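# Place rubber disc under hardness tester gauge foot

## Task

Set the grey rubber disc onto the round table of the hardness tester so the foot of the gauge sits on top of the disc, then release the disc.

## Robot and tools

Robot: two identical six-joint arms with parallel grippers, named left_arm and right_arm. The names are not image sides. left_arm's base is at (+0.019, +0.254, 0) m and right_arm's at (+0.004, -0.254, 0) m, each turned slightly about z (left quat_wxyz (+0.996, 0, 0, -0.088), right (+0.995, 0, 0, +0.104)). Scene frame: origin on the table top midway between the arms, +x out over the table, +z up, left_arm on the +y side.

execute_actions takes "actions", a list holding one action, one wait, or nothing, plus an optional "pictures" flag. An empty list just reports the state and includes camera images. An action is {"rows": [...], "steps": n} with n from 9 to 15 (15 if omitted); each step is 1/30 s. Every row is 14 numbers covering both arms, even if only one moves: left_arm's waist, shoulder, elbow, wrist pitch, wrist yaw, wrist roll, opening, then the same seven for right_arm. Rows are used one per step and the final row repeats to fill the remaining steps. A wait is {"steps": n} with n up to 300; it issues nothing new and returns once n steps have passed since the previous result, counting your reply time. A refused call sends nothing.

Joint numbers are absolute target angles in radians, in the same form as the Joint positions line, not offsets. Stated ranges per arm: waist -2.618 to 3.054, shoulder 0.000 to 3.142, elbow 0.000 to 3.142, wrist pitch -1.571 to 1.571, wrist yaw -1.571 to 1.571, wrist roll -2.094 to 2.094. True ends may differ by up to 0.036 rad. A target beyond an end by more than 0.036 rad, and farther out than the current angle, gets the call refused; a target past the real end is clipped there and the result may say "joint sent to its limit" (possibly about an earlier action). Opening is an absolute value from -1 (closed) to +1 (fully open, 0.094 m between pads).

Motion is rate limited: each step the target sent to a joint stays within a lead of its measured angle (waist 0.202, shoulder 0.258, elbow 0.238, wrist pitch 0.573, wrist yaw and roll 0.522 rad), and if targets would move a gripper more than 70 mm from where it is, all that arm's targets are pulled back. Big moves therefore take several actions. Between calls the arms keep heading for the last row sent until they nearly stop or a step is HELD; further travel or pressing then needs a new action.

Results: the state line gives, per arm, end_effector_position (metres, scene frame) and end_effector_quat_wxyz. That point lies between the finger pads, about 1 cm behind the tips; fingers point along the gripper's +z and close along its y. The printed position can be off, more at long reach. Joint positions and Joint velocities list each arm's six joints (rad, rad/s) and the pad gap (m, m/s). grip_measured is the finger opening on the command scale; each gripper may read up to about 1 mm off. Joint torque readings include gravity, offsets and noise, so treat them as rough load hints. "joint command not followed" means a clearance check altered or blocked targets on some steps; HELD marks steps where your row was partly or wholly not sent.

Gripping: to hold the disc, command an opening below grip_measured, about 0.03 lower for a firm hold, less for a lighter one. Pads give roughly 50 to 62 N each, less on thin parts, with a brief spike on first contact. Brief tugs on held parts or pushes on loose objects may happen, so grip securely and recheck.

Motor heat: holding loads warms motors. MOTOR HOT appears from 75 °C; at 90 °C that arm stops for 10 s; at 100 °C its motors and gripper let go and it falls. OVER-TEMPERATURE FAULT lines report these. Avoid long holds under load.

zoom_image gives a closer view of part of a camera's latest image: camera (cam_head_left, cam_head_right, cam_high, cam_low, cam_left_wrist, cam_right_wrist, each 504x504) and region [x0, y0, x1, y1] in pixels from the top-left, at most 504 by 504. read_manual returns only licence texts. finished_scene with the current scene number ends and grades it, cannot be undone; replying without any tool call also ends things.

Avoid: knocking or placing anything off the table, dropping or slamming the disc, hard pushes against the tester, and letting the arms collide or press on each other. Open the gripper to release the disc once the gauge foot rests on it, and confirm it stays before finishing.

Each tool is called after "Request:" in YAML: its name, and indented under it one key for each argument.

## Session

Request:
execute_actions:
  actions: []

Scene clock: 0.00 s of 5400.00 s.
left_arm: end_effector_position=(+0.0681, +0.3855, +0.1806) grip_measured=+1.000 end_effector_quat_wxyz=(+0.056, -0.486, +0.871, +0.053) | right_arm: end_effector_position=(+0.5444, +0.1011, +0.2142) grip_measured=+1.000 end_effector_quat_wxyz=(+0.529, -0.343, +0.726, +0.275)
Joint positions: left_arm=[ 1.37   0.954  1.088 -1.551 -0.011  0.177  0.094] | right_arm=[ 0.256  2.193  1.774  0.093 -0.436 -0.104  0.094]
Joint velocities: left_arm=[-0.002  0.012 -0.037 -0.022 -0.022  0.037  0.   ] | right_arm=[-0.012  0.002 -0.012 -0.022  0.051 -0.037  0.   ]
Joint torques (N m, as the arm reports them, + toward a larger angle): no reading
Motor temperatures (°C, as the motors report them): left_arm=[25 27 28 27 28 28] | right_arm=[29 27 27 26 27 27]

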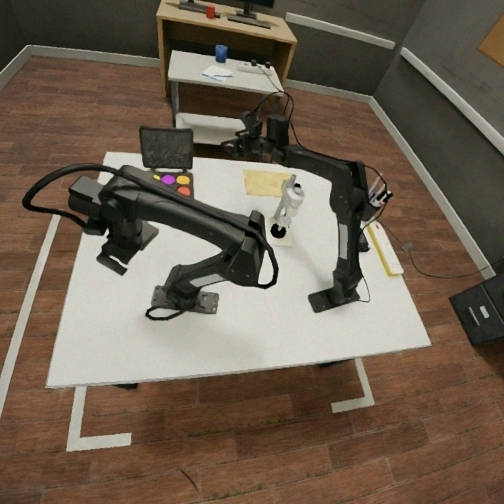

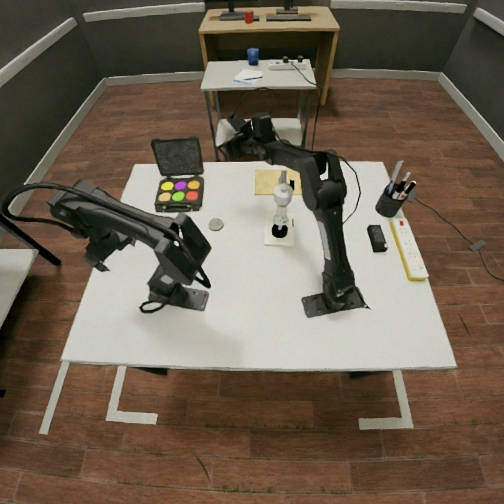

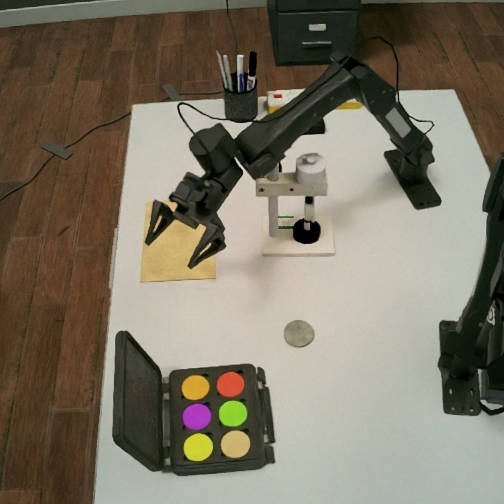

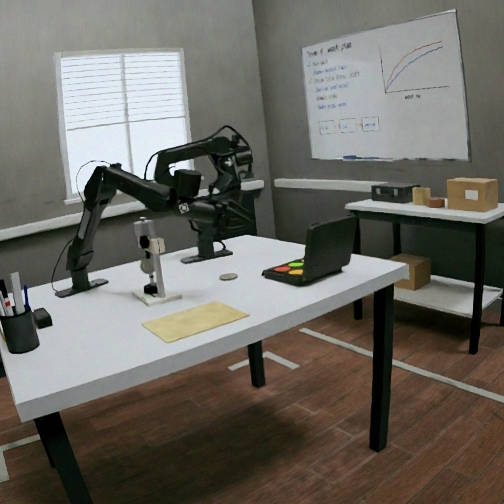

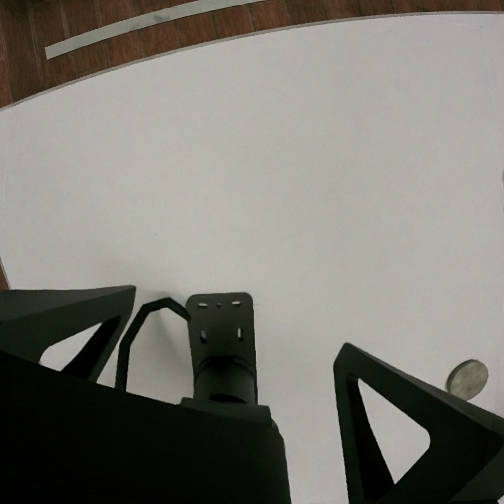

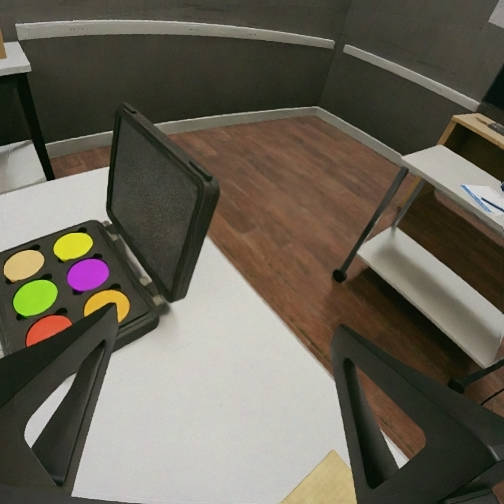

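Request:
zoom_image:
  camera: "cam_high"
  region: [230, 130, 370, 270]

Request:
zoom_image:
  camera: "cam_low"
  region: [110, 200, 250, 320]

Request:
zoom_image:
  camera: "cam_head_right"
  region: [230, 160, 330, 260]

Request:
zoom_image:
  camera: "cam_head_left"
  region: [240, 160, 340, 260]

Region (230, 130, 370, 270) of cam_high's 504x504 image, scaled by 3.600, with more detail than that image has.

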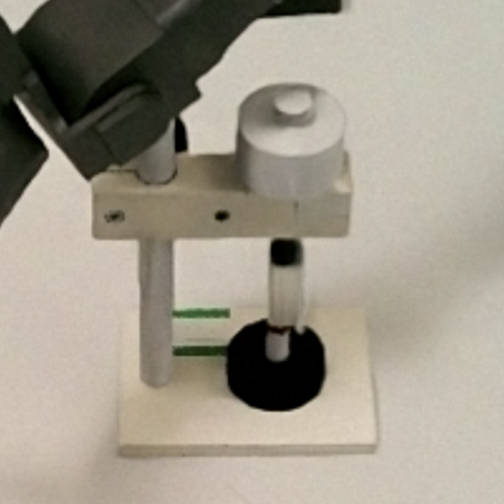

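Region (110, 200, 250, 320) of cam_low's 504x504 image, scaled by 3.600, with more detail than that image has; it fills the top 432 rows of this view, and the rest is white.

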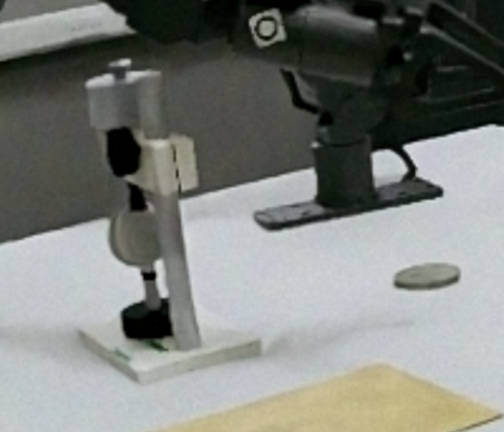

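Region (230, 160, 330, 260) of cam_head_right's 504x504 image, scaled by 5.040, with more detail than that image has.

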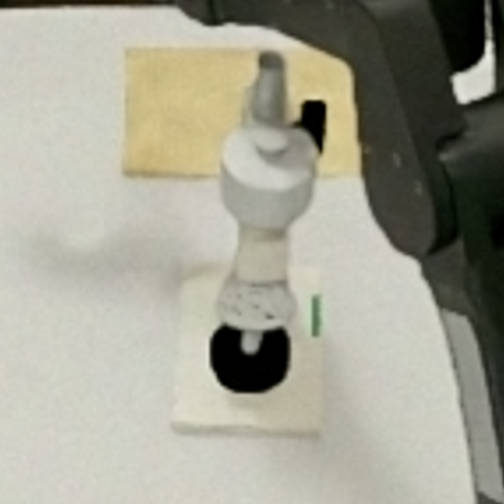

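Region (240, 160, 340, 260) of cam_head_left's 504x504 image, scaled by 5.040, with more detail than that image has.

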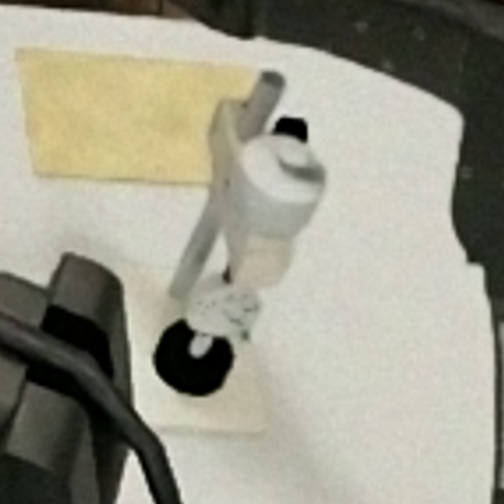

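Request:
execute_actions:
  actions:
    - {"rows":[[0.9,0.9,1.0,-1.35,0,0.1,1,0.28,1.75,1.75,-0.1,-0.3,-0.05,1]],"steps":15}

Request:
execute_actions:
  actions:
    - {"rows":[[0.3,0.8,0.75,-1.0,0,0,1,0.33,1.45,1.72,-0.6,-0.1,0,1]],"steps":15}

Request:
execute_actions:
  actions:
    - {"rows":[[-0.25,0.669,0.398,-0.63,0,0,1,0.40,1.3,1.69,-1.5,0,0,1]],"steps":15}

Request:
execute_actions:
  actions:
    - {"steps":30}
  pictures: true

Scene clock: 4.43 s of 5400.00 s.
left_arm: end_effector_position=(+0.1314, +0.3715, +0.1710) grip_measured=+1.000 end_effector_quat_wxyz=(+0.112, -0.325, +0.937, +0.060) | right_arm: end_effector_position=(+0.5226, +0.0839, +0.2532) grip_measured=+1.000 end_effector_quat_wxyz=(+0.524, -0.322, +0.745, +0.258)
Joint positions: left_arm=[ 0.97   0.926  1.016 -1.407 -0.007  0.128  0.094] | right_arm=[ 0.264  2.049  1.734 -0.033 -0.372 -0.082  0.094]
Joint velocities: left_arm=[-1.438  0.007 -0.037  0.359  0.168 -0.081  0.   ] | right_arm=[ 0.017 -0.842 -0.007 -0.271  0.154  0.066  0.   ]
Joint torques (N m, as the arm reports them, + toward a larger angle): left_arm=[ 1.67 -1.9   4.4   1.03 -0.23 -0.15] | right_arm=[  0.6  -16.51   7.64   2.09  -0.02   0.08]
Motor temperatures (°C, as the motors report them): left_arm=[25 27 29 27 28 28] | right_arm=[29 31 29 27 27 27]
Steps of this call (steps 1 to 90: nothing new was sent; then 1.23 s passed at rest; steps 91 to 96: the first 6 steps of this action). Readings (joint positions):
91: left_arm=[1.332 0.948 1.076 -1.526 -0.022 0.164] | right_arm=[0.257 2.180 1.769 0.077 -0.422 -0.100]
92: left_arm=[1.256 0.936 1.053 -1.486 -0.022 0.153] | right_arm=[0.259 2.158 1.753 0.043 -0.407 -0.095]
94: left_arm=[1.106 0.926 1.025 -1.438 -0.016 0.137] | right_arm=[0.262 2.105 1.736 -0.007 -0.386 -0.087]
96: the state above

Scene clock: 4.93 s of 5400.00 s.
left_arm: end_effector_position=(+0.1934, +0.3143, +0.1263) grip_measured=+1.000 end_effector_quat_wxyz=(+0.192, -0.140, +0.971, +0.038) | right_arm: end_effector_position=(+0.3958, +0.0147, +0.4356) grip_measured=+1.000 end_effector_quat_wxyz=(+0.585, -0.269, +0.731, +0.225)
Joint positions: left_arm=[ 0.497  0.824  0.757 -1.11  -0.006  0.036  0.094] | right_arm=[ 0.323  1.516  1.714 -0.418 -0.185 -0.026  0.094]
Joint velocities: left_arm=[-2.156 -0.002 -0.266  0.52   0.007 -0.125  0.   ] | right_arm=[ 0.193 -1.184 -0.002 -1.121  0.374  0.066  0.   ]
Joint torques (N m, as the arm reports them, + toward a larger angle): left_arm=[ 0.49 -1.56  6.73  1.56  0.04 -0.09] | right_arm=[-0.19 -5.68  6.92  1.86  0.16  0.1 ]
Motor temperatures (°C, as the motors report them): left_arm=[25 27 29 27 28 28] | right_arm=[29 31 29 27 27 27]
Steps of this call (steps 1 to 9: the last 9 steps of your previous action; steps 10 to 15: the first 6 steps of this action). Readings (joint positions):
10: left_arm=[0.873 0.905 0.978 -1.303 -0.014 0.093] | right_arm=[0.278 1.737 1.734 -0.110 -0.299 -0.057]
11: left_arm=[0.799 0.867 0.907 -1.217 -0.014 0.076] | right_arm=[0.285 1.694 1.726 -0.186 -0.268 -0.049]
13: left_arm=[0.647 0.826 0.799 -1.146 -0.009 0.052] | right_arm=[0.306 1.603 1.715 -0.317 -0.223 -0.037]
15: the state above

Scene clock: 5.43 s of 5400.00 s.
left_arm: end_effector_position=(+0.2141, +0.2002, +0.0702) grip_measured=+1.000 end_effector_quat_wxyz=(+0.280, +0.136, +0.950, -0.036) | right_arm: end_effector_position=(+0.3110, -0.0338, +0.3584) grip_measured=+1.000 end_effector_quat_wxyz=(+0.411, -0.278, +0.855, +0.152)
Joint positions: left_arm=[-0.102  0.685  0.419 -0.733 -0.003  0.008  0.094] | right_arm=[ 0.384  1.374  1.694 -0.984 -0.06  -0.008  0.094]
Joint velocities: left_arm=[-2.156  0.002 -0.794  0.315  0.125  0.007  0.   ] | right_arm=[ 0.125 -0.374 -0.007 -2.19   0.183  0.007  0.   ]
Joint torques (N m, as the arm reports them, + toward a larger angle): left_arm=[ 0.36 -0.27  8.22  2.3  -0.05 -0.1 ] | right_arm=[ 0.11 -6.37  5.75  1.82  0.12  0.07]
Motor temperatures (°C, as the motors report them): left_arm=[25 27 29 27 28 28] | right_arm=[29 31 29 27 27 27]
Steps of this call (steps 1 to 9: the last 9 steps of your previous action; steps 10 to 15: the first 6 steps of this action). Readings (joint positions):
10: left_arm=[0.273 0.800 0.714 -0.949 -0.010 0.010] | right_arm=[0.335 1.438 1.714 -0.600 -0.106 -0.008]
11: left_arm=[0.201 0.755 0.643 -0.856 -0.012 0.009] | right_arm=[0.346 1.428 1.708 -0.673 -0.091 -0.008]
13: left_arm=[0.049 0.691 0.503 -0.761 -0.007 0.008] | right_arm=[0.370 1.399 1.695 -0.831 -0.072 -0.008]
15: the state above

Scene clock: 6.43 s of 5400.00 s.
left_arm: end_effector_position=(+0.2171, +0.1663, +0.0737) grip_measured=+1.000 end_effector_quat_wxyz=(+0.309, +0.201, +0.927, -0.067) | right_arm: end_effector_position=(+0.2254, -0.0994, +0.2958) grip_measured=+1.000 end_effector_quat_wxyz=(+0.213, -0.292, +0.930, +0.071)
Joint positions: left_arm=[-0.241  0.685  0.393 -0.636  0.007  0.008  0.094] | right_arm=[ 0.392  1.322  1.694 -1.491 -0.011 -0.006  0.094]
Joint velocities: left_arm=[-0.012 -0.002  0.007 -0.022  0.066  0.007  0.   ] | right_arm=[ 0.012  0.002  0.022 -0.066  0.007 -0.007  0.   ]
Joint torques (N m, as the arm reports them, + toward a larger angle): left_arm=[-0.71 -0.45  6.68  1.69 -0.05 -0.08] | right_arm=[ 0.6  -4.78  5.1   1.09  0.08  0.08]
Motor temperatures (°C, as the motors report them): left_arm=[25 27 29 27 28 28] | right_arm=[29 31 29 27 27 27]
Kept back: nothing.
Steps of this call (steps 1 to 9: the last 9 steps of your previous action; steps 10 to 30: the robot went on to your last target). Readings (joint positions):
1: left_arm=[-0.168 0.685 0.400 -0.727 0.001 0.008] | right_arm=[0.388 1.362 1.694 -1.058 -0.054 -0.008]
2: left_arm=[-0.210 0.685 0.394 -0.720 0.006 0.008] | right_arm=[0.389 1.352 1.694 -1.132 -0.048 -0.008]
4: left_arm=[-0.239 0.685 0.393 -0.693 0.007 0.008] | right_arm=[0.392 1.336 1.694 -1.267 -0.035 -0.007]
8: left_arm=[-0.241 0.685 0.393 -0.656 0.007 0.008] | right_arm=[0.392 1.322 1.694 -1.416 -0.020 -0.007]
30: the state above

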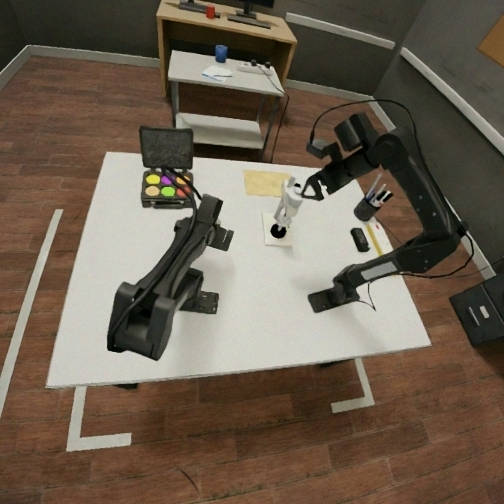

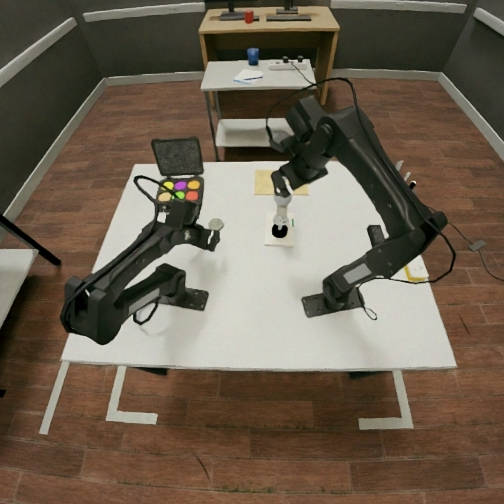

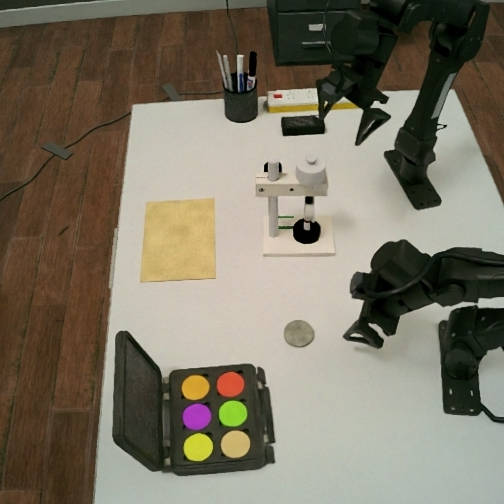

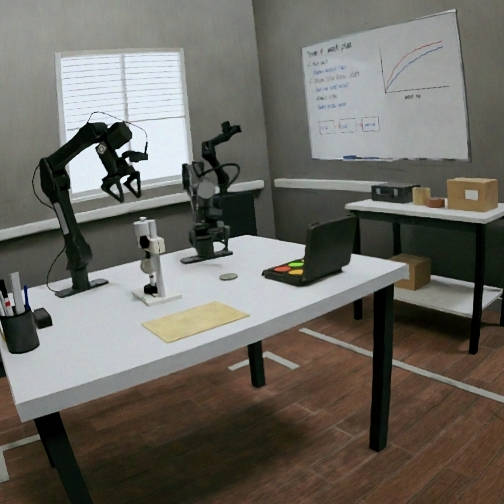

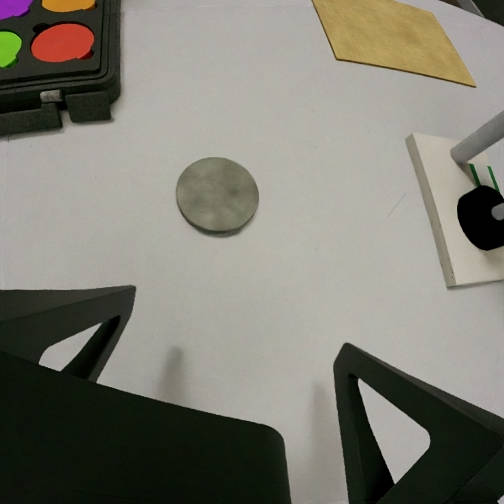

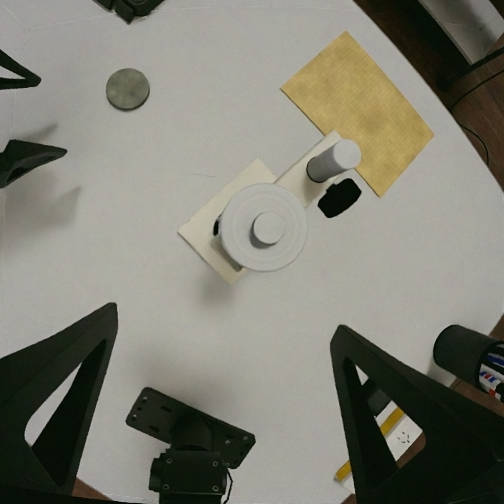

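Request:
execute_actions:
  actions:
    - {"rows":[[-0.24,0.7,0.39,-0.55,0,0,1,0.39,1.32,1.69,-1.48,0,0,1],[-0.235,0.73,0.38,-0.45,0,0,1,0.39,1.32,1.68,-1.46,0,0,1],[-0.23,0.77,0.36,-0.35,0,0,1,0.385,1.32,1.67,-1.45,0,0,1],[-0.225,0.81,0.34,-0.25,0,0,1,0.38,1.32,1.66,-1.43,0,0,1],[-0.22,0.86,0.32,-0.15,0,0,1,0.38,1.325,1.65,-1.42,0,0,1],[-0.215,0.91,0.30,-0.05,0,0,1,0.375,1.325,1.64,-1.40,0,0,1],[-0.21,0.96,0.28,0.05,0,0,1,0.37,1.33,1.63,-1.39,0,0,1],[-0.205,1.01,0.26,0.15,0,0,1,0.37,1.33,1.62,-1.37,0,0,1],[-0.2,1.06,0.24,0.25,0,0,1,0.365,1.335,1.61,-1.36,0,0,1],[-0.195,1.11,0.22,0.35,0,0,1,0.36,1.335,1.60,-1.35,0,0,1],[-0.19,1.16,0.2,0.44,0,0,1,0.36,1.34,1.59,-1.34,0,0,1],[-0.185,1.2,0.18,0.52,0,0,1,0.355,1.34,1.58,-1.33,0,0,1],[-0.18,1.24,0.16,0.58,0,0,1,0.35,1.34,1.57,-1.32,0,0,1],[-0.175,1.28,0.14,0.62,0,0,1,0.35,1.34,1.565,-1.315,0,0,1],[-0.17,1.305,0.13,0.64,0,0,1,0.35,1.34,1.56,-1.31,0,0,1]],"steps":15}

Request:
execute_actions:
  actions:
    - {"steps":22}
  pictures: true

Scene clock: 8.40 s of 5400.00 s.
left_arm: end_effector_position=(+0.2555, +0.1516, +0.0785) grip_measured=+1.000 end_effector_quat_wxyz=(+0.366, +0.193, +0.907, -0.078) | right_arm: end_effector_position=(+0.2286, -0.0988, +0.2898) grip_measured=+1.000 end_effector_quat_wxyz=(+0.211, -0.290, +0.931, +0.069)
Joint positions: left_arm=[-0.233  0.813  0.361 -0.352  0.007  0.008  0.094] | right_arm=[ 0.388  1.322  1.667 -1.468 -0.011 -0.006  0.094]
Joint velocities: left_arm=[ 0.115  1.36  -0.457  2.322  0.037 -0.022  0.   ] | right_arm=[-0.076 -0.022 -0.32   0.256 -0.11   0.007  0.   ]
Joint torques (N m, as the arm reports them, + toward a larger angle): left_arm=[ 0.85  1.3   3.71  1.31 -0.06 -0.06] | right_arm=[-0.63 -2.84  4.95  1.48  0.08  0.09]
Motor temperatures (°C, as the motors report them): left_arm=[25 27 30 27 28 28] | right_arm=[29 31 29 28 27 27]
Steps of this call (steps 1 to 15: the robot went on to your last target; steps 16 to 53: nothing new was sent; steps 54 to 59: the first 6 steps of this action). Readings (joint positions):
54: left_arm=[-0.241 0.685 0.393 -0.628 0.007 0.008] | right_arm=[0.392 1.322 1.694 -1.491 -0.011 -0.006]
55: left_arm=[-0.241 0.691 0.393 -0.605 0.007 0.008] | right_arm=[0.392 1.322 1.694 -1.491 -0.011 -0.006]
57: left_arm=[-0.240 0.733 0.386 -0.501 0.007 0.008] | right_arm=[0.392 1.322 1.686 -1.484 -0.011 -0.006]
59: the state above

Scene clock: 9.13 s of 5400.00 s.
left_arm: end_effector_position=(+0.3156, +0.1438, +0.0458) grip_measured=+1.000 end_effector_quat_wxyz=(+0.487, +0.159, +0.854, -0.089) | right_arm: end_effector_position=(+0.2507, -0.0950, +0.2664) grip_measured=+1.000 end_effector_quat_wxyz=(+0.217, -0.275, +0.934, +0.067)
Joint positions: left_arm=[-0.18   1.3    0.141  0.624  0.007  0.008  0.094] | right_arm=[ 0.357  1.335  1.564 -1.341 -0.009 -0.005  0.094]
Joint velocities: left_arm=[-0.012  0.017 -0.002  0.081  0.066  0.022  0.   ] | right_arm=[-0.012  0.017 -0.007  0.007 -0.007  0.037  0.   ]
Joint torques (N m, as the arm reports them, + toward a larger angle): left_arm=[ 0.71 -2.    3.94  2.04 -0.05 -0.08] | right_arm=[-0.55 -3.1   5.52  1.53  0.06  0.08]
Motor temperatures (°C, as the motors report them): left_arm=[25 27 30 28 28 28] | right_arm=[29 30 29 28 27 27]
Kept back: nothing.
Steps of this call (steps 1 to 9: the last 9 steps of your previous action; steps 10 to 22: the robot went on to your last target). Readings (joint positions):
1: left_arm=[-0.228 0.862 0.343 -0.270 0.007 0.008] | right_arm=[0.384 1.322 1.655 -1.458 -0.011 -0.006]
2: left_arm=[-0.223 0.914 0.323 -0.186 0.007 0.008] | right_arm=[0.381 1.322 1.644 -1.448 -0.010 -0.006]
4: left_arm=[-0.213 1.019 0.278 -0.014 0.007 0.008] | right_arm=[0.375 1.322 1.622 -1.426 -0.010 -0.006]
8: left_arm=[-0.192 1.209 0.192 0.314 0.007 0.008] | right_arm=[0.361 1.322 1.583 -1.384 -0.010 -0.006]
22: the state above

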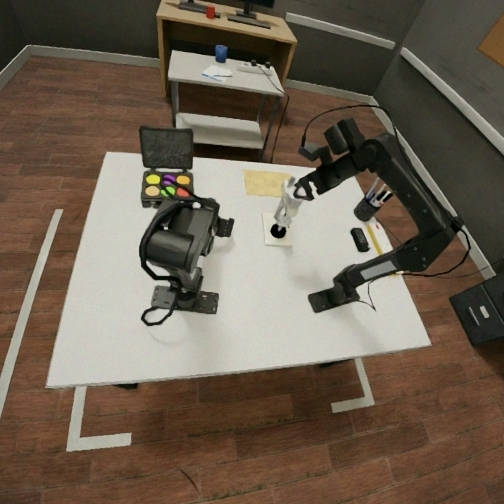

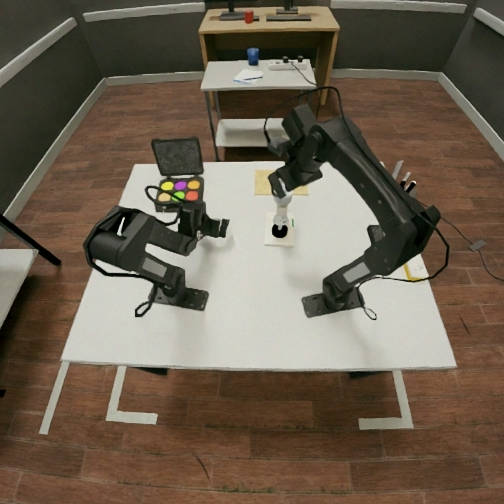

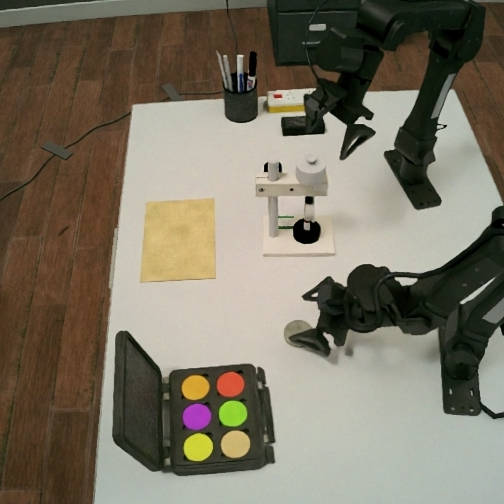

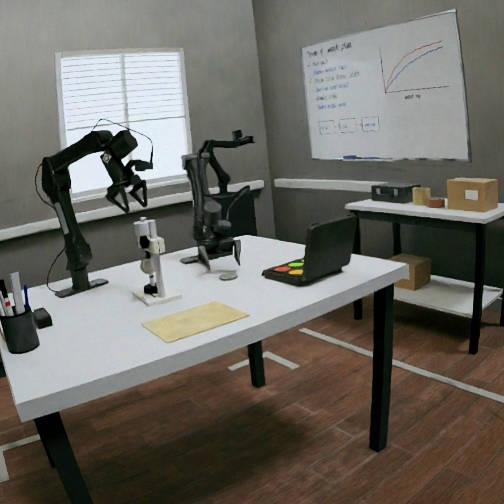

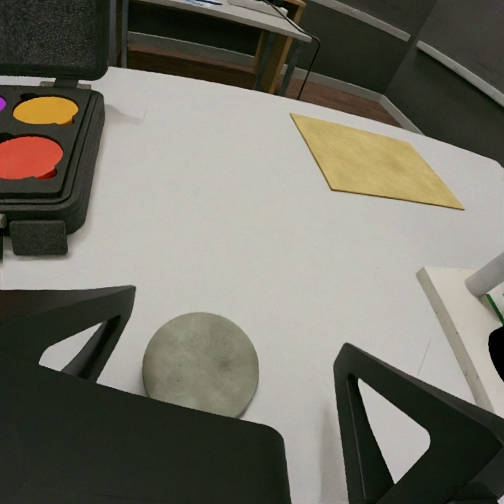

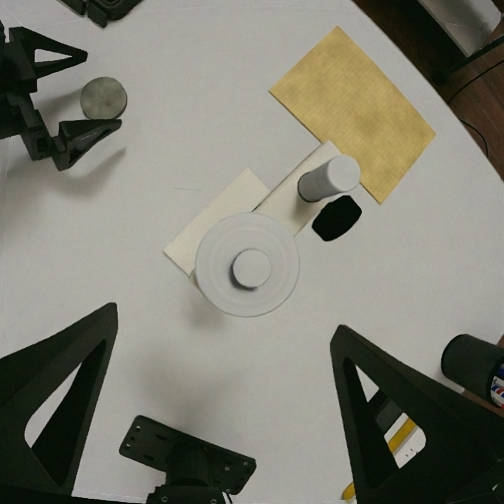

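Request:
execute_actions:
  actions:
    - {"rows":[[-0.165,1.31,0.13,0.67,0,0,1,0.345,1.345,1.55,-1.29,0,0,1],[-0.16,1.33,0.128,0.70,0,0,1,0.342,1.35,1.54,-1.27,0,0,1],[-0.155,1.35,0.126,0.73,0,0,1,0.34,1.355,1.53,-1.25,0,0,1],[-0.15,1.375,0.124,0.76,0,0,1,0.337,1.36,1.52,-1.23,0,0,1],[-0.145,1.4,0.122,0.785,0,0,1,0.334,1.365,1.51,-1.21,0,0,1],[-0.14,1.425,0.12,0.81,0,0,1,0.331,1.37,1.50,-1.19,0,0,1],[-0.14,1.45,0.116,0.83,0,0,1,0.328,1.375,1.485,-1.175,0,0,1],[-0.14,1.47,0.113,0.845,0,0,1,0.328,1.375,1.47,-1.165,0,0,1],[-0.14,1.49,0.11,0.855,0,0,1,0.328,1.375,1.46,-1.155,0,0,1],[-0.14,1.51,0.108,0.858,0,0,1,0.328,1.375,1.448,-1.155,0,0,1]],"steps":10}

Request:
execute_actions:
  actions:
    - {"steps":22}
  pictures: true

Scene clock: 10.23 s of 5400.00 s.
left_arm: end_effector_position=(+0.3176, +0.1434, +0.0493) grip_measured=+1.000 end_effector_quat_wxyz=(+0.494, +0.158, +0.850, -0.090) | right_arm: end_effector_position=(+0.2514, -0.0948, +0.2665) grip_measured=+1.000 end_effector_quat_wxyz=(+0.218, -0.274, +0.934, +0.067)
Joint positions: left_arm=[-0.179  1.3    0.141  0.64   0.007  0.008  0.094] | right_arm=[ 0.356  1.335  1.563 -1.338 -0.009 -0.005  0.094]
Joint velocities: left_arm=[ 0.037  0.007 -0.007  0.081 -0.066  0.037  0.   ] | right_arm=[-0.012 -0.012 -0.071  0.154  0.066 -0.066  0.   ]
Joint torques (N m, as the arm reports them, + toward a larger angle): left_arm=[ 0.92 -1.61  4.01  2.24 -0.06 -0.07] | right_arm=[-0.76 -2.72  4.94  1.49  0.07  0.08]
Motor temperatures (°C, as the motors report them): left_arm=[25 27 30 28 28 28] | right_arm=[29 30 29 28 27 27]
Steps of this call (steps 1 to 30: the robot went on to your last target; steps 31 to 32: nothing new was sent; step 33: the first step of this action). Readings (joint positions):
33: the state above

Scene clock: 10.97 s of 5400.00 s.
left_arm: end_effector_position=(+0.3257, +0.1507, +0.0295) grip_measured=+1.000 end_effector_quat_wxyz=(+0.494, +0.145, +0.853, -0.082) | right_arm: end_effector_position=(+0.2756, -0.0877, +0.2307) grip_measured=+1.000 end_effector_quat_wxyz=(+0.215, -0.265, +0.938, +0.064)
Joint positions: left_arm=[-0.149  1.499  0.126  0.851  0.007  0.008  0.094] | right_arm=[ 0.335  1.378  1.446 -1.187 -0.009 -0.005  0.094]
Joint velocities: left_arm=[-0.002  0.002 -0.012  0.007  0.051  0.066  0.   ] | right_arm=[-0.007  0.002  0.002 -0.051  0.007 -0.037  0.   ]
Joint torques (N m, as the arm reports them, + toward a larger angle): left_arm=[ 0.7  -2.4   2.51  2.07 -0.05 -0.08] | right_arm=[-0.53 -4.64  6.26  1.49  0.06  0.08]
Motor temperatures (°C, as the motors report them): left_arm=[25 27 30 28 28 28] | right_arm=[29 30 29 28 27 27]
Kept back: nothing.
Steps of this call (steps 1 to 9: the last 9 steps of your previous action; steps 10 to 22: the robot went on to your last target). Readings (joint positions):
1: left_arm=[-0.176 1.302 0.141 0.649 0.007 0.008] | right_arm=[0.355 1.335 1.560 -1.331 -0.009 -0.005]
2: left_arm=[-0.173 1.311 0.141 0.665 0.007 0.008] | right_arm=[0.352 1.335 1.554 -1.321 -0.009 -0.005]
4: left_arm=[-0.163 1.344 0.141 0.707 0.007 0.008] | right_arm=[0.346 1.338 1.536 -1.297 -0.009 -0.005]
8: left_arm=[-0.150 1.442 0.141 0.784 0.007 0.008] | right_arm=[0.336 1.359 1.489 -1.236 -0.009 -0.005]
22: the state above

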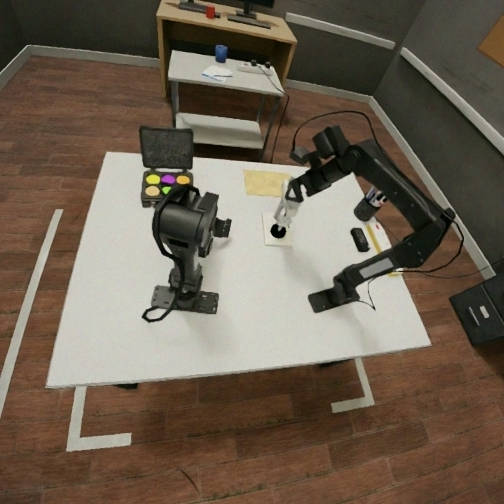

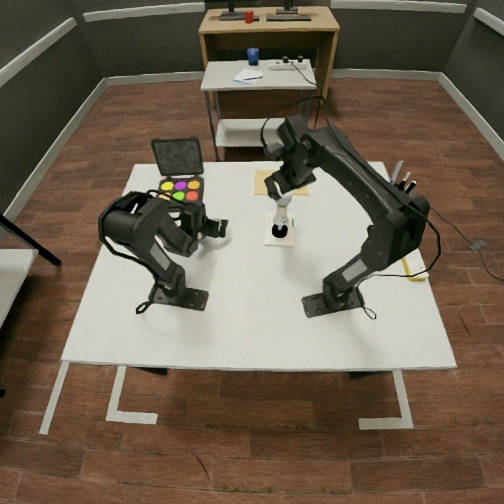

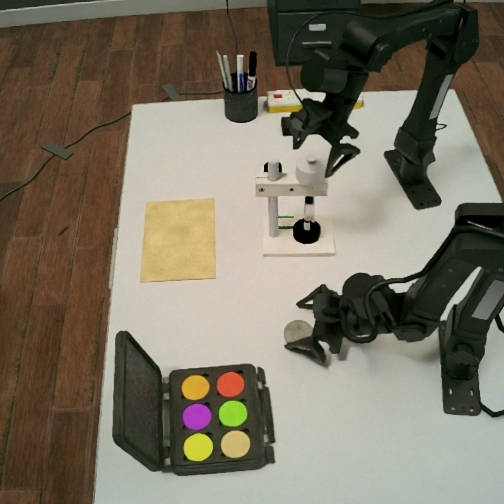

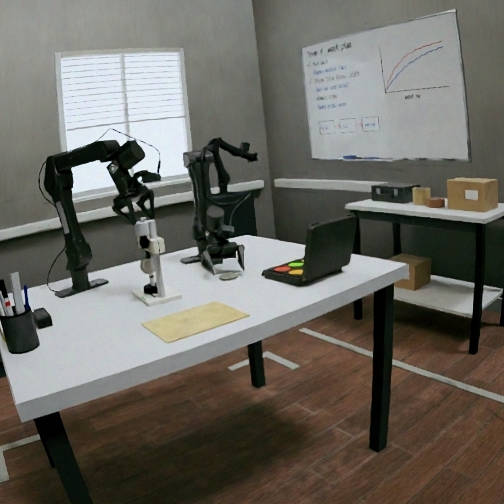

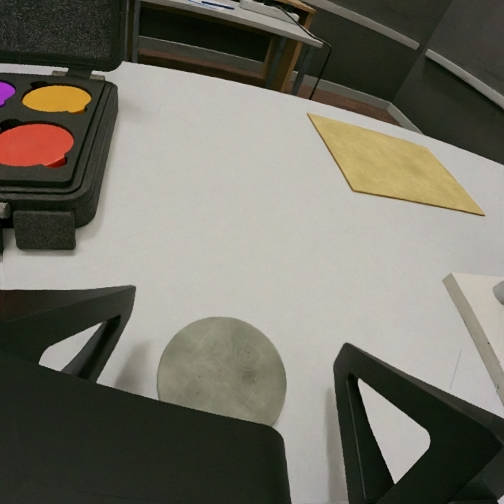

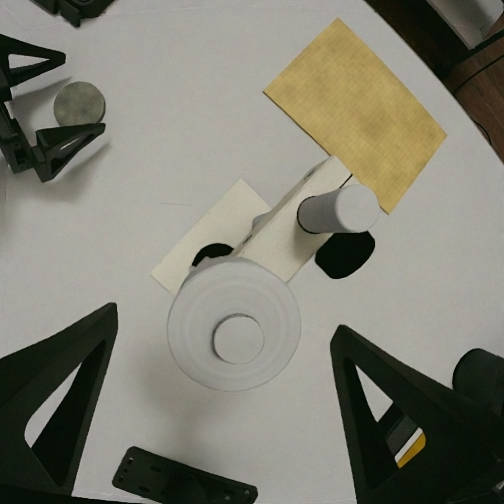

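Request:
execute_actions:
  actions:
    - {"rows":[[-0.14,1.51,0.108,0.85,0,0,1,0.325,1.37,1.435,-1.14,0,0,1],[-0.14,1.51,0.108,0.84,0,0,1,0.321,1.365,1.42,-1.125,0,0,1],[-0.14,1.51,0.108,0.83,0,0,1,0.318,1.36,1.405,-1.11,0,0,1],[-0.14,1.51,0.108,0.82,0,0,1,0.315,1.355,1.39,-1.1,0,0,1],[-0.14,1.51,0.108,0.81,0,0,1,0.315,1.35,1.375,-1.09,0,0,1],[-0.14,1.51,0.108,0.8,0,0,1,0.315,1.345,1.36,-1.08,0,0,1],[-0.14,1.51,0.108,0.79,0,0,1,0.315,1.34,1.345,-1.07,0,0,1],[-0.14,1.51,0.108,0.78,0,0,1,0.315,1.335,1.335,-1.06,0,0,1],[-0.14,1.51,0.108,0.775,0,0,1,0.315,1.335,1.325,-1.058,0,0,1]],"steps":9}

Request:
execute_actions:
  actions:
    - {"steps":22}
  pictures: true

Request:
zoom_image:
  camera: "cam_low"
  region: [100, 160, 260, 310]

Request:
zoom_image:
  camera: "cam_high"
  region: [230, 110, 410, 380]

Scene clock: 12.00 s of 5400.00 s.
left_arm: end_effector_position=(+0.3261, +0.1506, +0.0303) grip_measured=+1.000 end_effector_quat_wxyz=(+0.496, +0.145, +0.852, -0.082) | right_arm: end_effector_position=(+0.2760, -0.0874, +0.2309) grip_measured=+1.000 end_effector_quat_wxyz=(+0.216, -0.265, +0.938, +0.064)
Joint positions: left_arm=[-0.149  1.499  0.126  0.855  0.007  0.008  0.094] | right_arm=[ 0.335  1.378  1.446 -1.185 -0.009 -0.005  0.094]
Joint velocities: left_arm=[ 0.002 -0.017 -0.002 -0.037  0.095 -0.007  0.   ] | right_arm=[-0.002  0.002 -0.012  0.007  0.022  0.051  0.   ]
Joint torques (N m, as the arm reports them, + toward a larger angle): left_arm=[ 0.7  -2.41  2.52  2.1  -0.05 -0.08] | right_arm=[-0.54 -4.61  6.26  1.5   0.06  0.08]
Motor temperatures (°C, as the motors report them): left_arm=[25 27 30 28 28 28] | right_arm=[29 30 29 28 27 27]
Kept back: the last 9 steps of this action.
Steps of this call (steps 1 to 30: the robot went on to your last target; step 31: nothing new was sent). Readings (joint positions):
1: left_arm=[-0.149 1.499 0.126 0.852 0.007 0.008] | right_arm=[0.335 1.378 1.446 -1.186 -0.009 -0.005]
2: left_arm=[-0.149 1.499 0.126 0.853 0.007 0.008] | right_arm=[0.335 1.378 1.446 -1.186 -0.009 -0.005]
4: left_arm=[-0.149 1.499 0.126 0.853 0.007 0.008] | right_arm=[0.335 1.378 1.446 -1.185 -0.009 -0.005]
8: left_arm=[-0.149 1.499 0.126 0.854 0.007 0.008] | right_arm=[0.335 1.378 1.446 -1.185 -0.009 -0.005]
31: the state above

Scene clock: 12.73 s of 5400.00 s.
left_arm: end_effector_position=(+0.3187, +0.1530, +0.0176) grip_measured=+1.000 end_effector_quat_wxyz=(+0.470, +0.147, +0.867, -0.078) | right_arm: end_effector_position=(+0.2786, -0.0908, +0.2019) grip_measured=+1.000 end_effector_quat_wxyz=(+0.209, -0.259, +0.941, +0.061)
Joint positions: left_arm=[-0.149  1.499  0.126  0.795  0.007  0.008  0.094] | right_arm=[ 0.322  1.366  1.324 -1.09  -0.009 -0.005  0.094]
Joint velocities: left_arm=[ 0.007 -0.002 -0.012  0.051 -0.007 -0.051  0.   ] | right_arm=[-0.007 -0.012 -0.022  0.037  0.066 -0.022  0.   ]
Joint torques (N m, as the arm reports them, + toward a larger angle): left_arm=[ 0.69 -2.37  2.49  1.82 -0.05 -0.08] | right_arm=[-0.51 -6.94  6.42  1.46  0.06  0.08]
Motor temperatures (°C, as the motors report them): left_arm=[25 27 30 28 28 28] | right_arm=[29 30 29 28 27 27]
Kept back: nothing.
Steps of this call (steps 1 to 9: the last 9 steps of your previous action; steps 10 to 22: the robot went on to your last target). Readings (joint positions):
1: left_arm=[-0.149 1.499 0.126 0.855 0.007 0.008] | right_arm=[0.335 1.378 1.446 -1.183 -0.009 -0.005]
2: left_arm=[-0.149 1.499 0.126 0.855 0.007 0.008] | right_arm=[0.334 1.378 1.443 -1.177 -0.009 -0.005]
4: left_arm=[-0.149 1.499 0.126 0.853 0.007 0.008] | right_arm=[0.329 1.378 1.425 -1.157 -0.009 -0.005]
8: left_arm=[-0.149 1.499 0.126 0.831 0.007 0.008] | right_arm=[0.322 1.378 1.362 -1.122 -0.009 -0.005]
22: the state above

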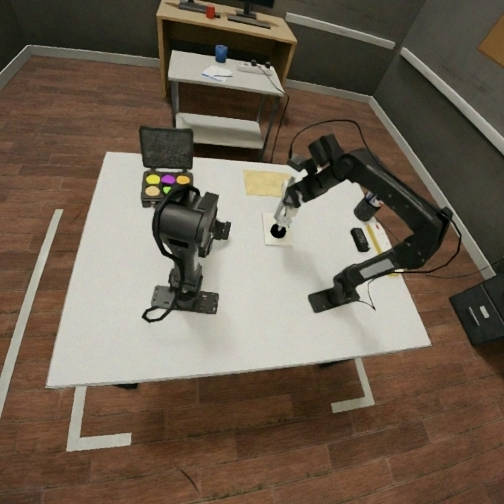

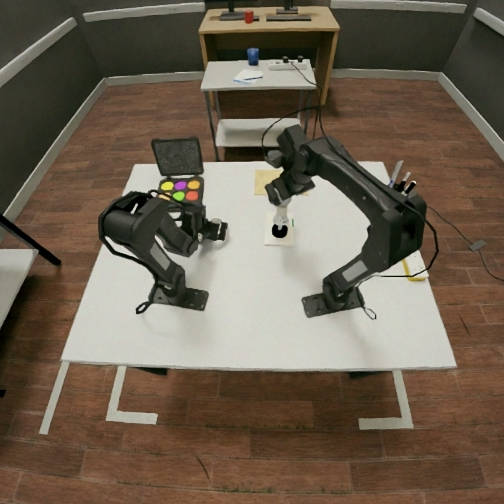

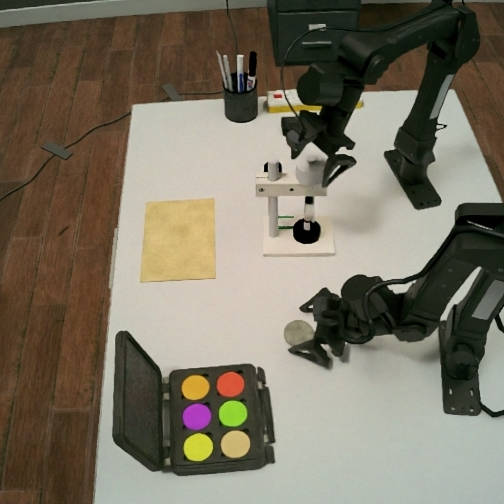

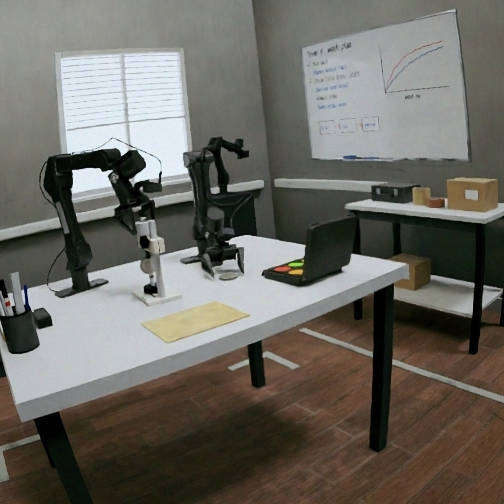

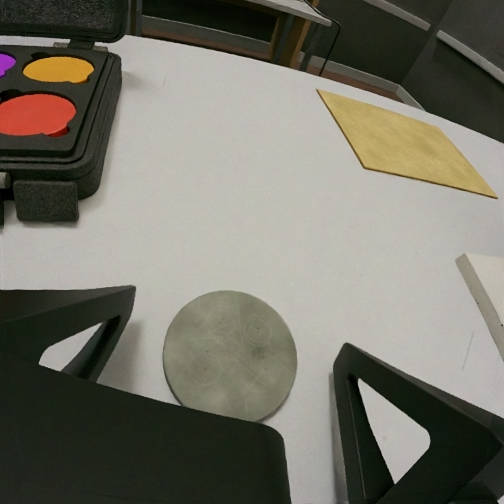

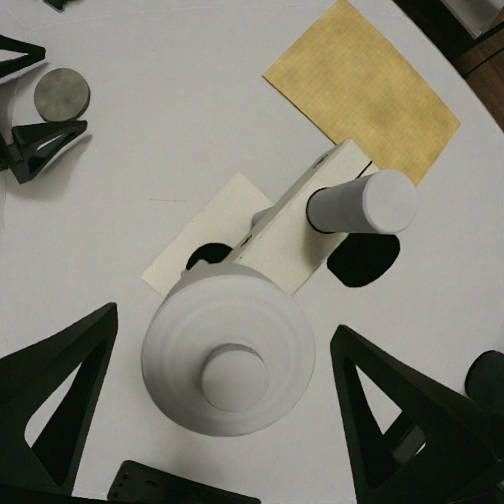

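Region (100, 160, 260, 310) of cam_low's 504x504 image, scaled by 3.150, with more detail than that image has; it fills the top 472 rows of this view, and the rest is white.

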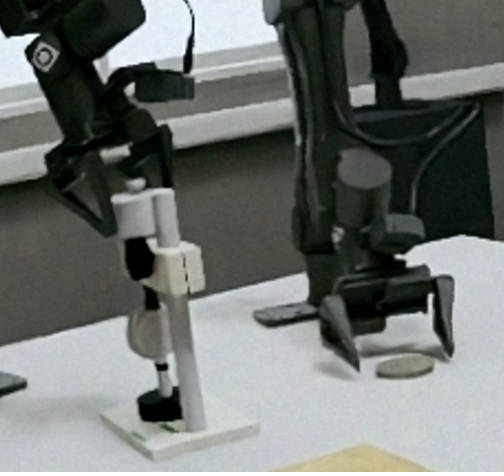

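Region (230, 110, 410, 380) of cam_high's 504x504 image, scaled by 1.867, with more detail than that image has.

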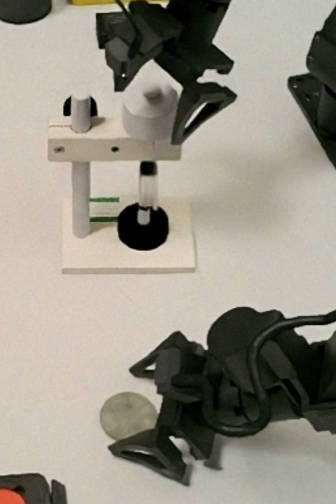

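Request:
execute_actions:
  actions:
    - {"rows":[[-0.14,1.516,0.12,0.785,0,0,0.9,0.315,1.345,1.325,-1.058,0,0,0.9],[-0.14,1.522,0.12,0.785,0,0,0.8,0.315,1.345,1.325,-1.058,0,0,0.8],[-0.14,1.528,0.12,0.785,0,0,0.7,0.315,1.345,1.325,-1.058,0,0,0.7],[-0.14,1.533,0.12,0.785,0,0,0.6,0.315,1.345,1.325,-1.058,0,0,0.6],[-0.14,1.533,0.12,0.785,0,0,0.5,0.315,1.345,1.325,-1.058,0,0,0.5],[-0.14,1.533,0.12,0.785,0,0,0.4,0.315,1.345,1.325,-1.058,0,0,0.4]],"steps":9}

Request:
execute_actions:
  actions:
    - {"steps":18}
  pictures: true

Request:
zoom_image:
  camera: "cam_low"
  region: [100, 190, 260, 310]

Scene clock: 13.47 s of 5400.00 s.
left_arm: end_effector_position=(+0.3186, +0.1531, +0.0175) grip_measured=+1.000 end_effector_quat_wxyz=(+0.469, +0.147, +0.867, -0.078) | right_arm: end_effector_position=(+0.2789, -0.0906, +0.2021) grip_measured=+1.000 end_effector_quat_wxyz=(+0.210, -0.259, +0.941, +0.061)
Joint positions: left_arm=[-0.149  1.499  0.126  0.794  0.007  0.008  0.094] | right_arm=[ 0.322  1.366  1.324 -1.088 -0.009 -0.005  0.094]
Joint velocities: left_arm=[ 0.007  0.012  0.007 -0.007 -0.007  0.051  0.   ] | right_arm=[-0.017  0.002  0.012 -0.066 -0.022  0.037  0.   ]
Joint torques (N m, as the arm reports them, + toward a larger angle): left_arm=[ 0.68 -2.37  2.49  1.83 -0.05 -0.08] | right_arm=[-0.51 -7.03  6.36  1.48  0.06  0.08]
Motor temperatures (°C, as the motors report them): left_arm=[25 27 30 28 28 28] | right_arm=[29 30 29 28 27 27]
Kept back: the last 9 steps of this action.
Steps of this call (steps 1 to 22: the robot went on to your last target). Readings (joint positions):
1: left_arm=[-0.149 1.499 0.126 0.795 0.007 0.008] | right_arm=[0.322 1.366 1.324 -1.089 -0.009 -0.005]
2: left_arm=[-0.149 1.499 0.126 0.795 0.007 0.008] | right_arm=[0.322 1.366 1.324 -1.089 -0.009 -0.005]
4: left_arm=[-0.149 1.499 0.126 0.795 0.007 0.008] | right_arm=[0.322 1.366 1.324 -1.088 -0.009 -0.005]
8: left_arm=[-0.149 1.499 0.126 0.794 0.007 0.008] | right_arm=[0.322 1.366 1.324 -1.088 -0.009 -0.005]
22: the state above

Scene clock: 14.07 s of 5400.00 s.
left_arm: end_effector_position=(+0.3167, +0.1537, +0.0116) grip_measured=+0.402 end_effector_quat_wxyz=(+0.461, +0.148, +0.872, -0.077) | right_arm: end_effector_position=(+0.2789, -0.0906, +0.2021) grip_measured=+0.401 end_effector_quat_wxyz=(+0.210, -0.259, +0.941, +0.061)
Joint positions: left_arm=[-0.149  1.519  0.126  0.795  0.007  0.007  0.066] | right_arm=[ 0.322  1.366  1.324 -1.088 -0.009 -0.005  0.066]
Joint velocities: left_arm=[-0.002 -0.022 -0.002 -0.125 -0.037 -0.022 -0.   ] | right_arm=[-0.002 -0.012 -0.012  0.007 -0.007 -0.066 -0.001]
Joint torques (N m, as the arm reports them, + toward a larger angle): left_arm=[ 0.68 -2.23  3.28  1.92 -0.05 -0.07] | right_arm=[-0.52 -6.18  6.36  1.48  0.06  0.08]
Motor temperatures (°C, as the motors report them): left_arm=[25 27 30 28 28 28] | right_arm=[29 30 29 28 27 27]
Kept back: nothing.
Steps of this call (steps 1 to 9: the last 9 steps of your previous action; steps 10 to 18: the robot went on to your last target). Readings (joint positions):
1: left_arm=[-0.149 1.499 0.126 0.794 0.007 0.008] | right_arm=[0.322 1.366 1.324 -1.088 -0.009 -0.005]
2: left_arm=[-0.149 1.499 0.126 0.794 0.007 0.008] | right_arm=[0.322 1.366 1.324 -1.088 -0.009 -0.005]
4: left_arm=[-0.149 1.505 0.126 0.795 0.007 0.007] | right_arm=[0.322 1.366 1.324 -1.088 -0.009 -0.005]
8: left_arm=[-0.149 1.519 0.126 0.795 0.007 0.007] | right_arm=[0.322 1.366 1.324 -1.088 -0.009 -0.005]
18: the state above

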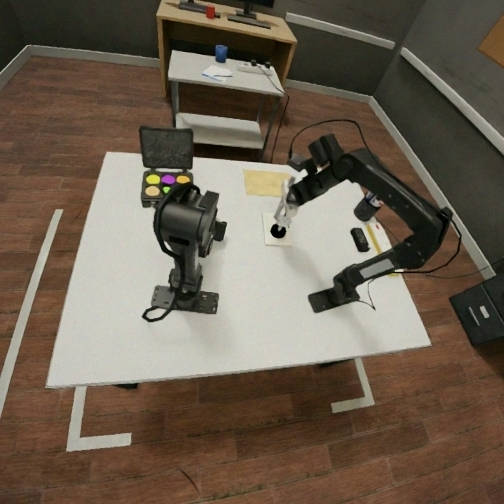

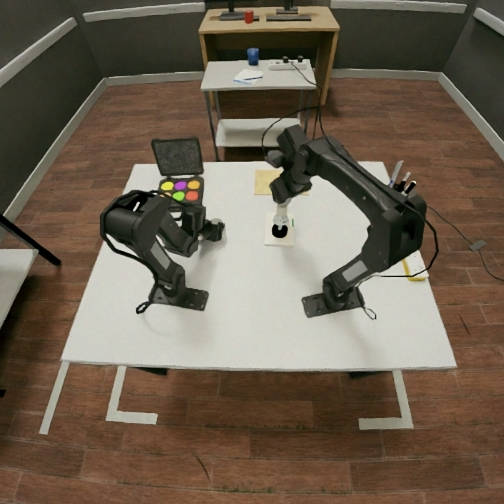

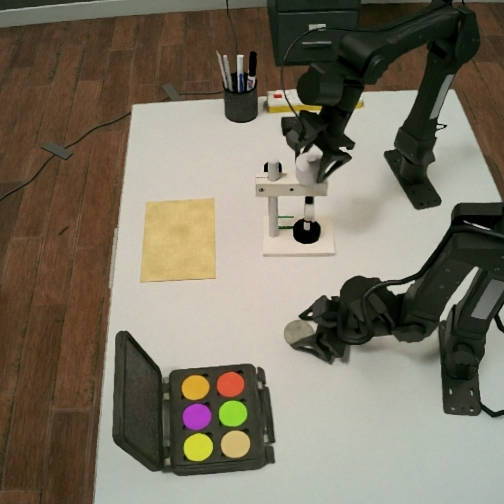

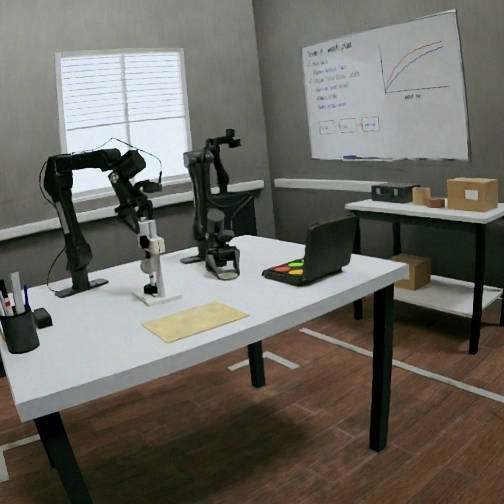

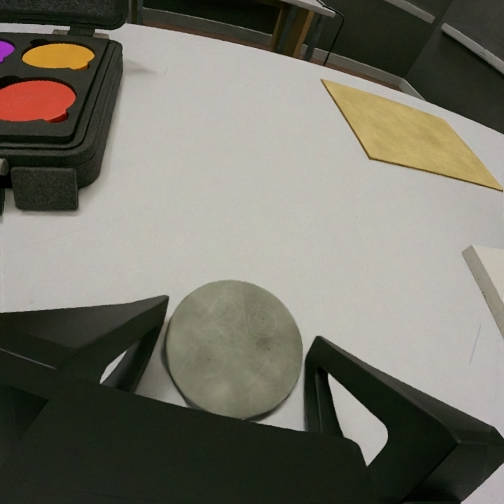

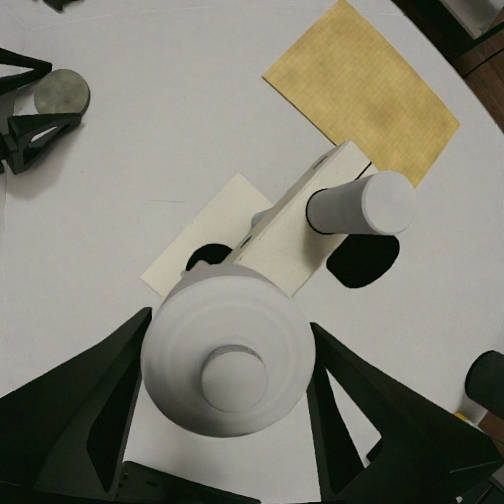

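Region (100, 190, 260, 310) of cam_low's 504x504 image, scaled by 3.150, with more detail than that image has; it fills the top 378 rows of this view, and the rest is white.

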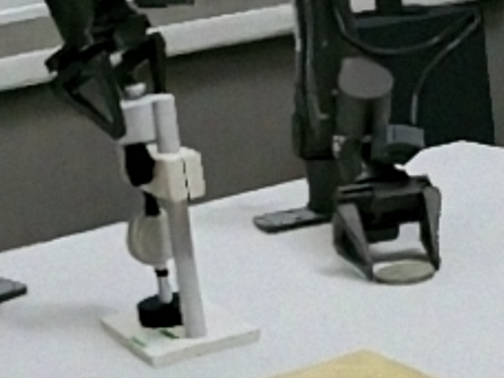

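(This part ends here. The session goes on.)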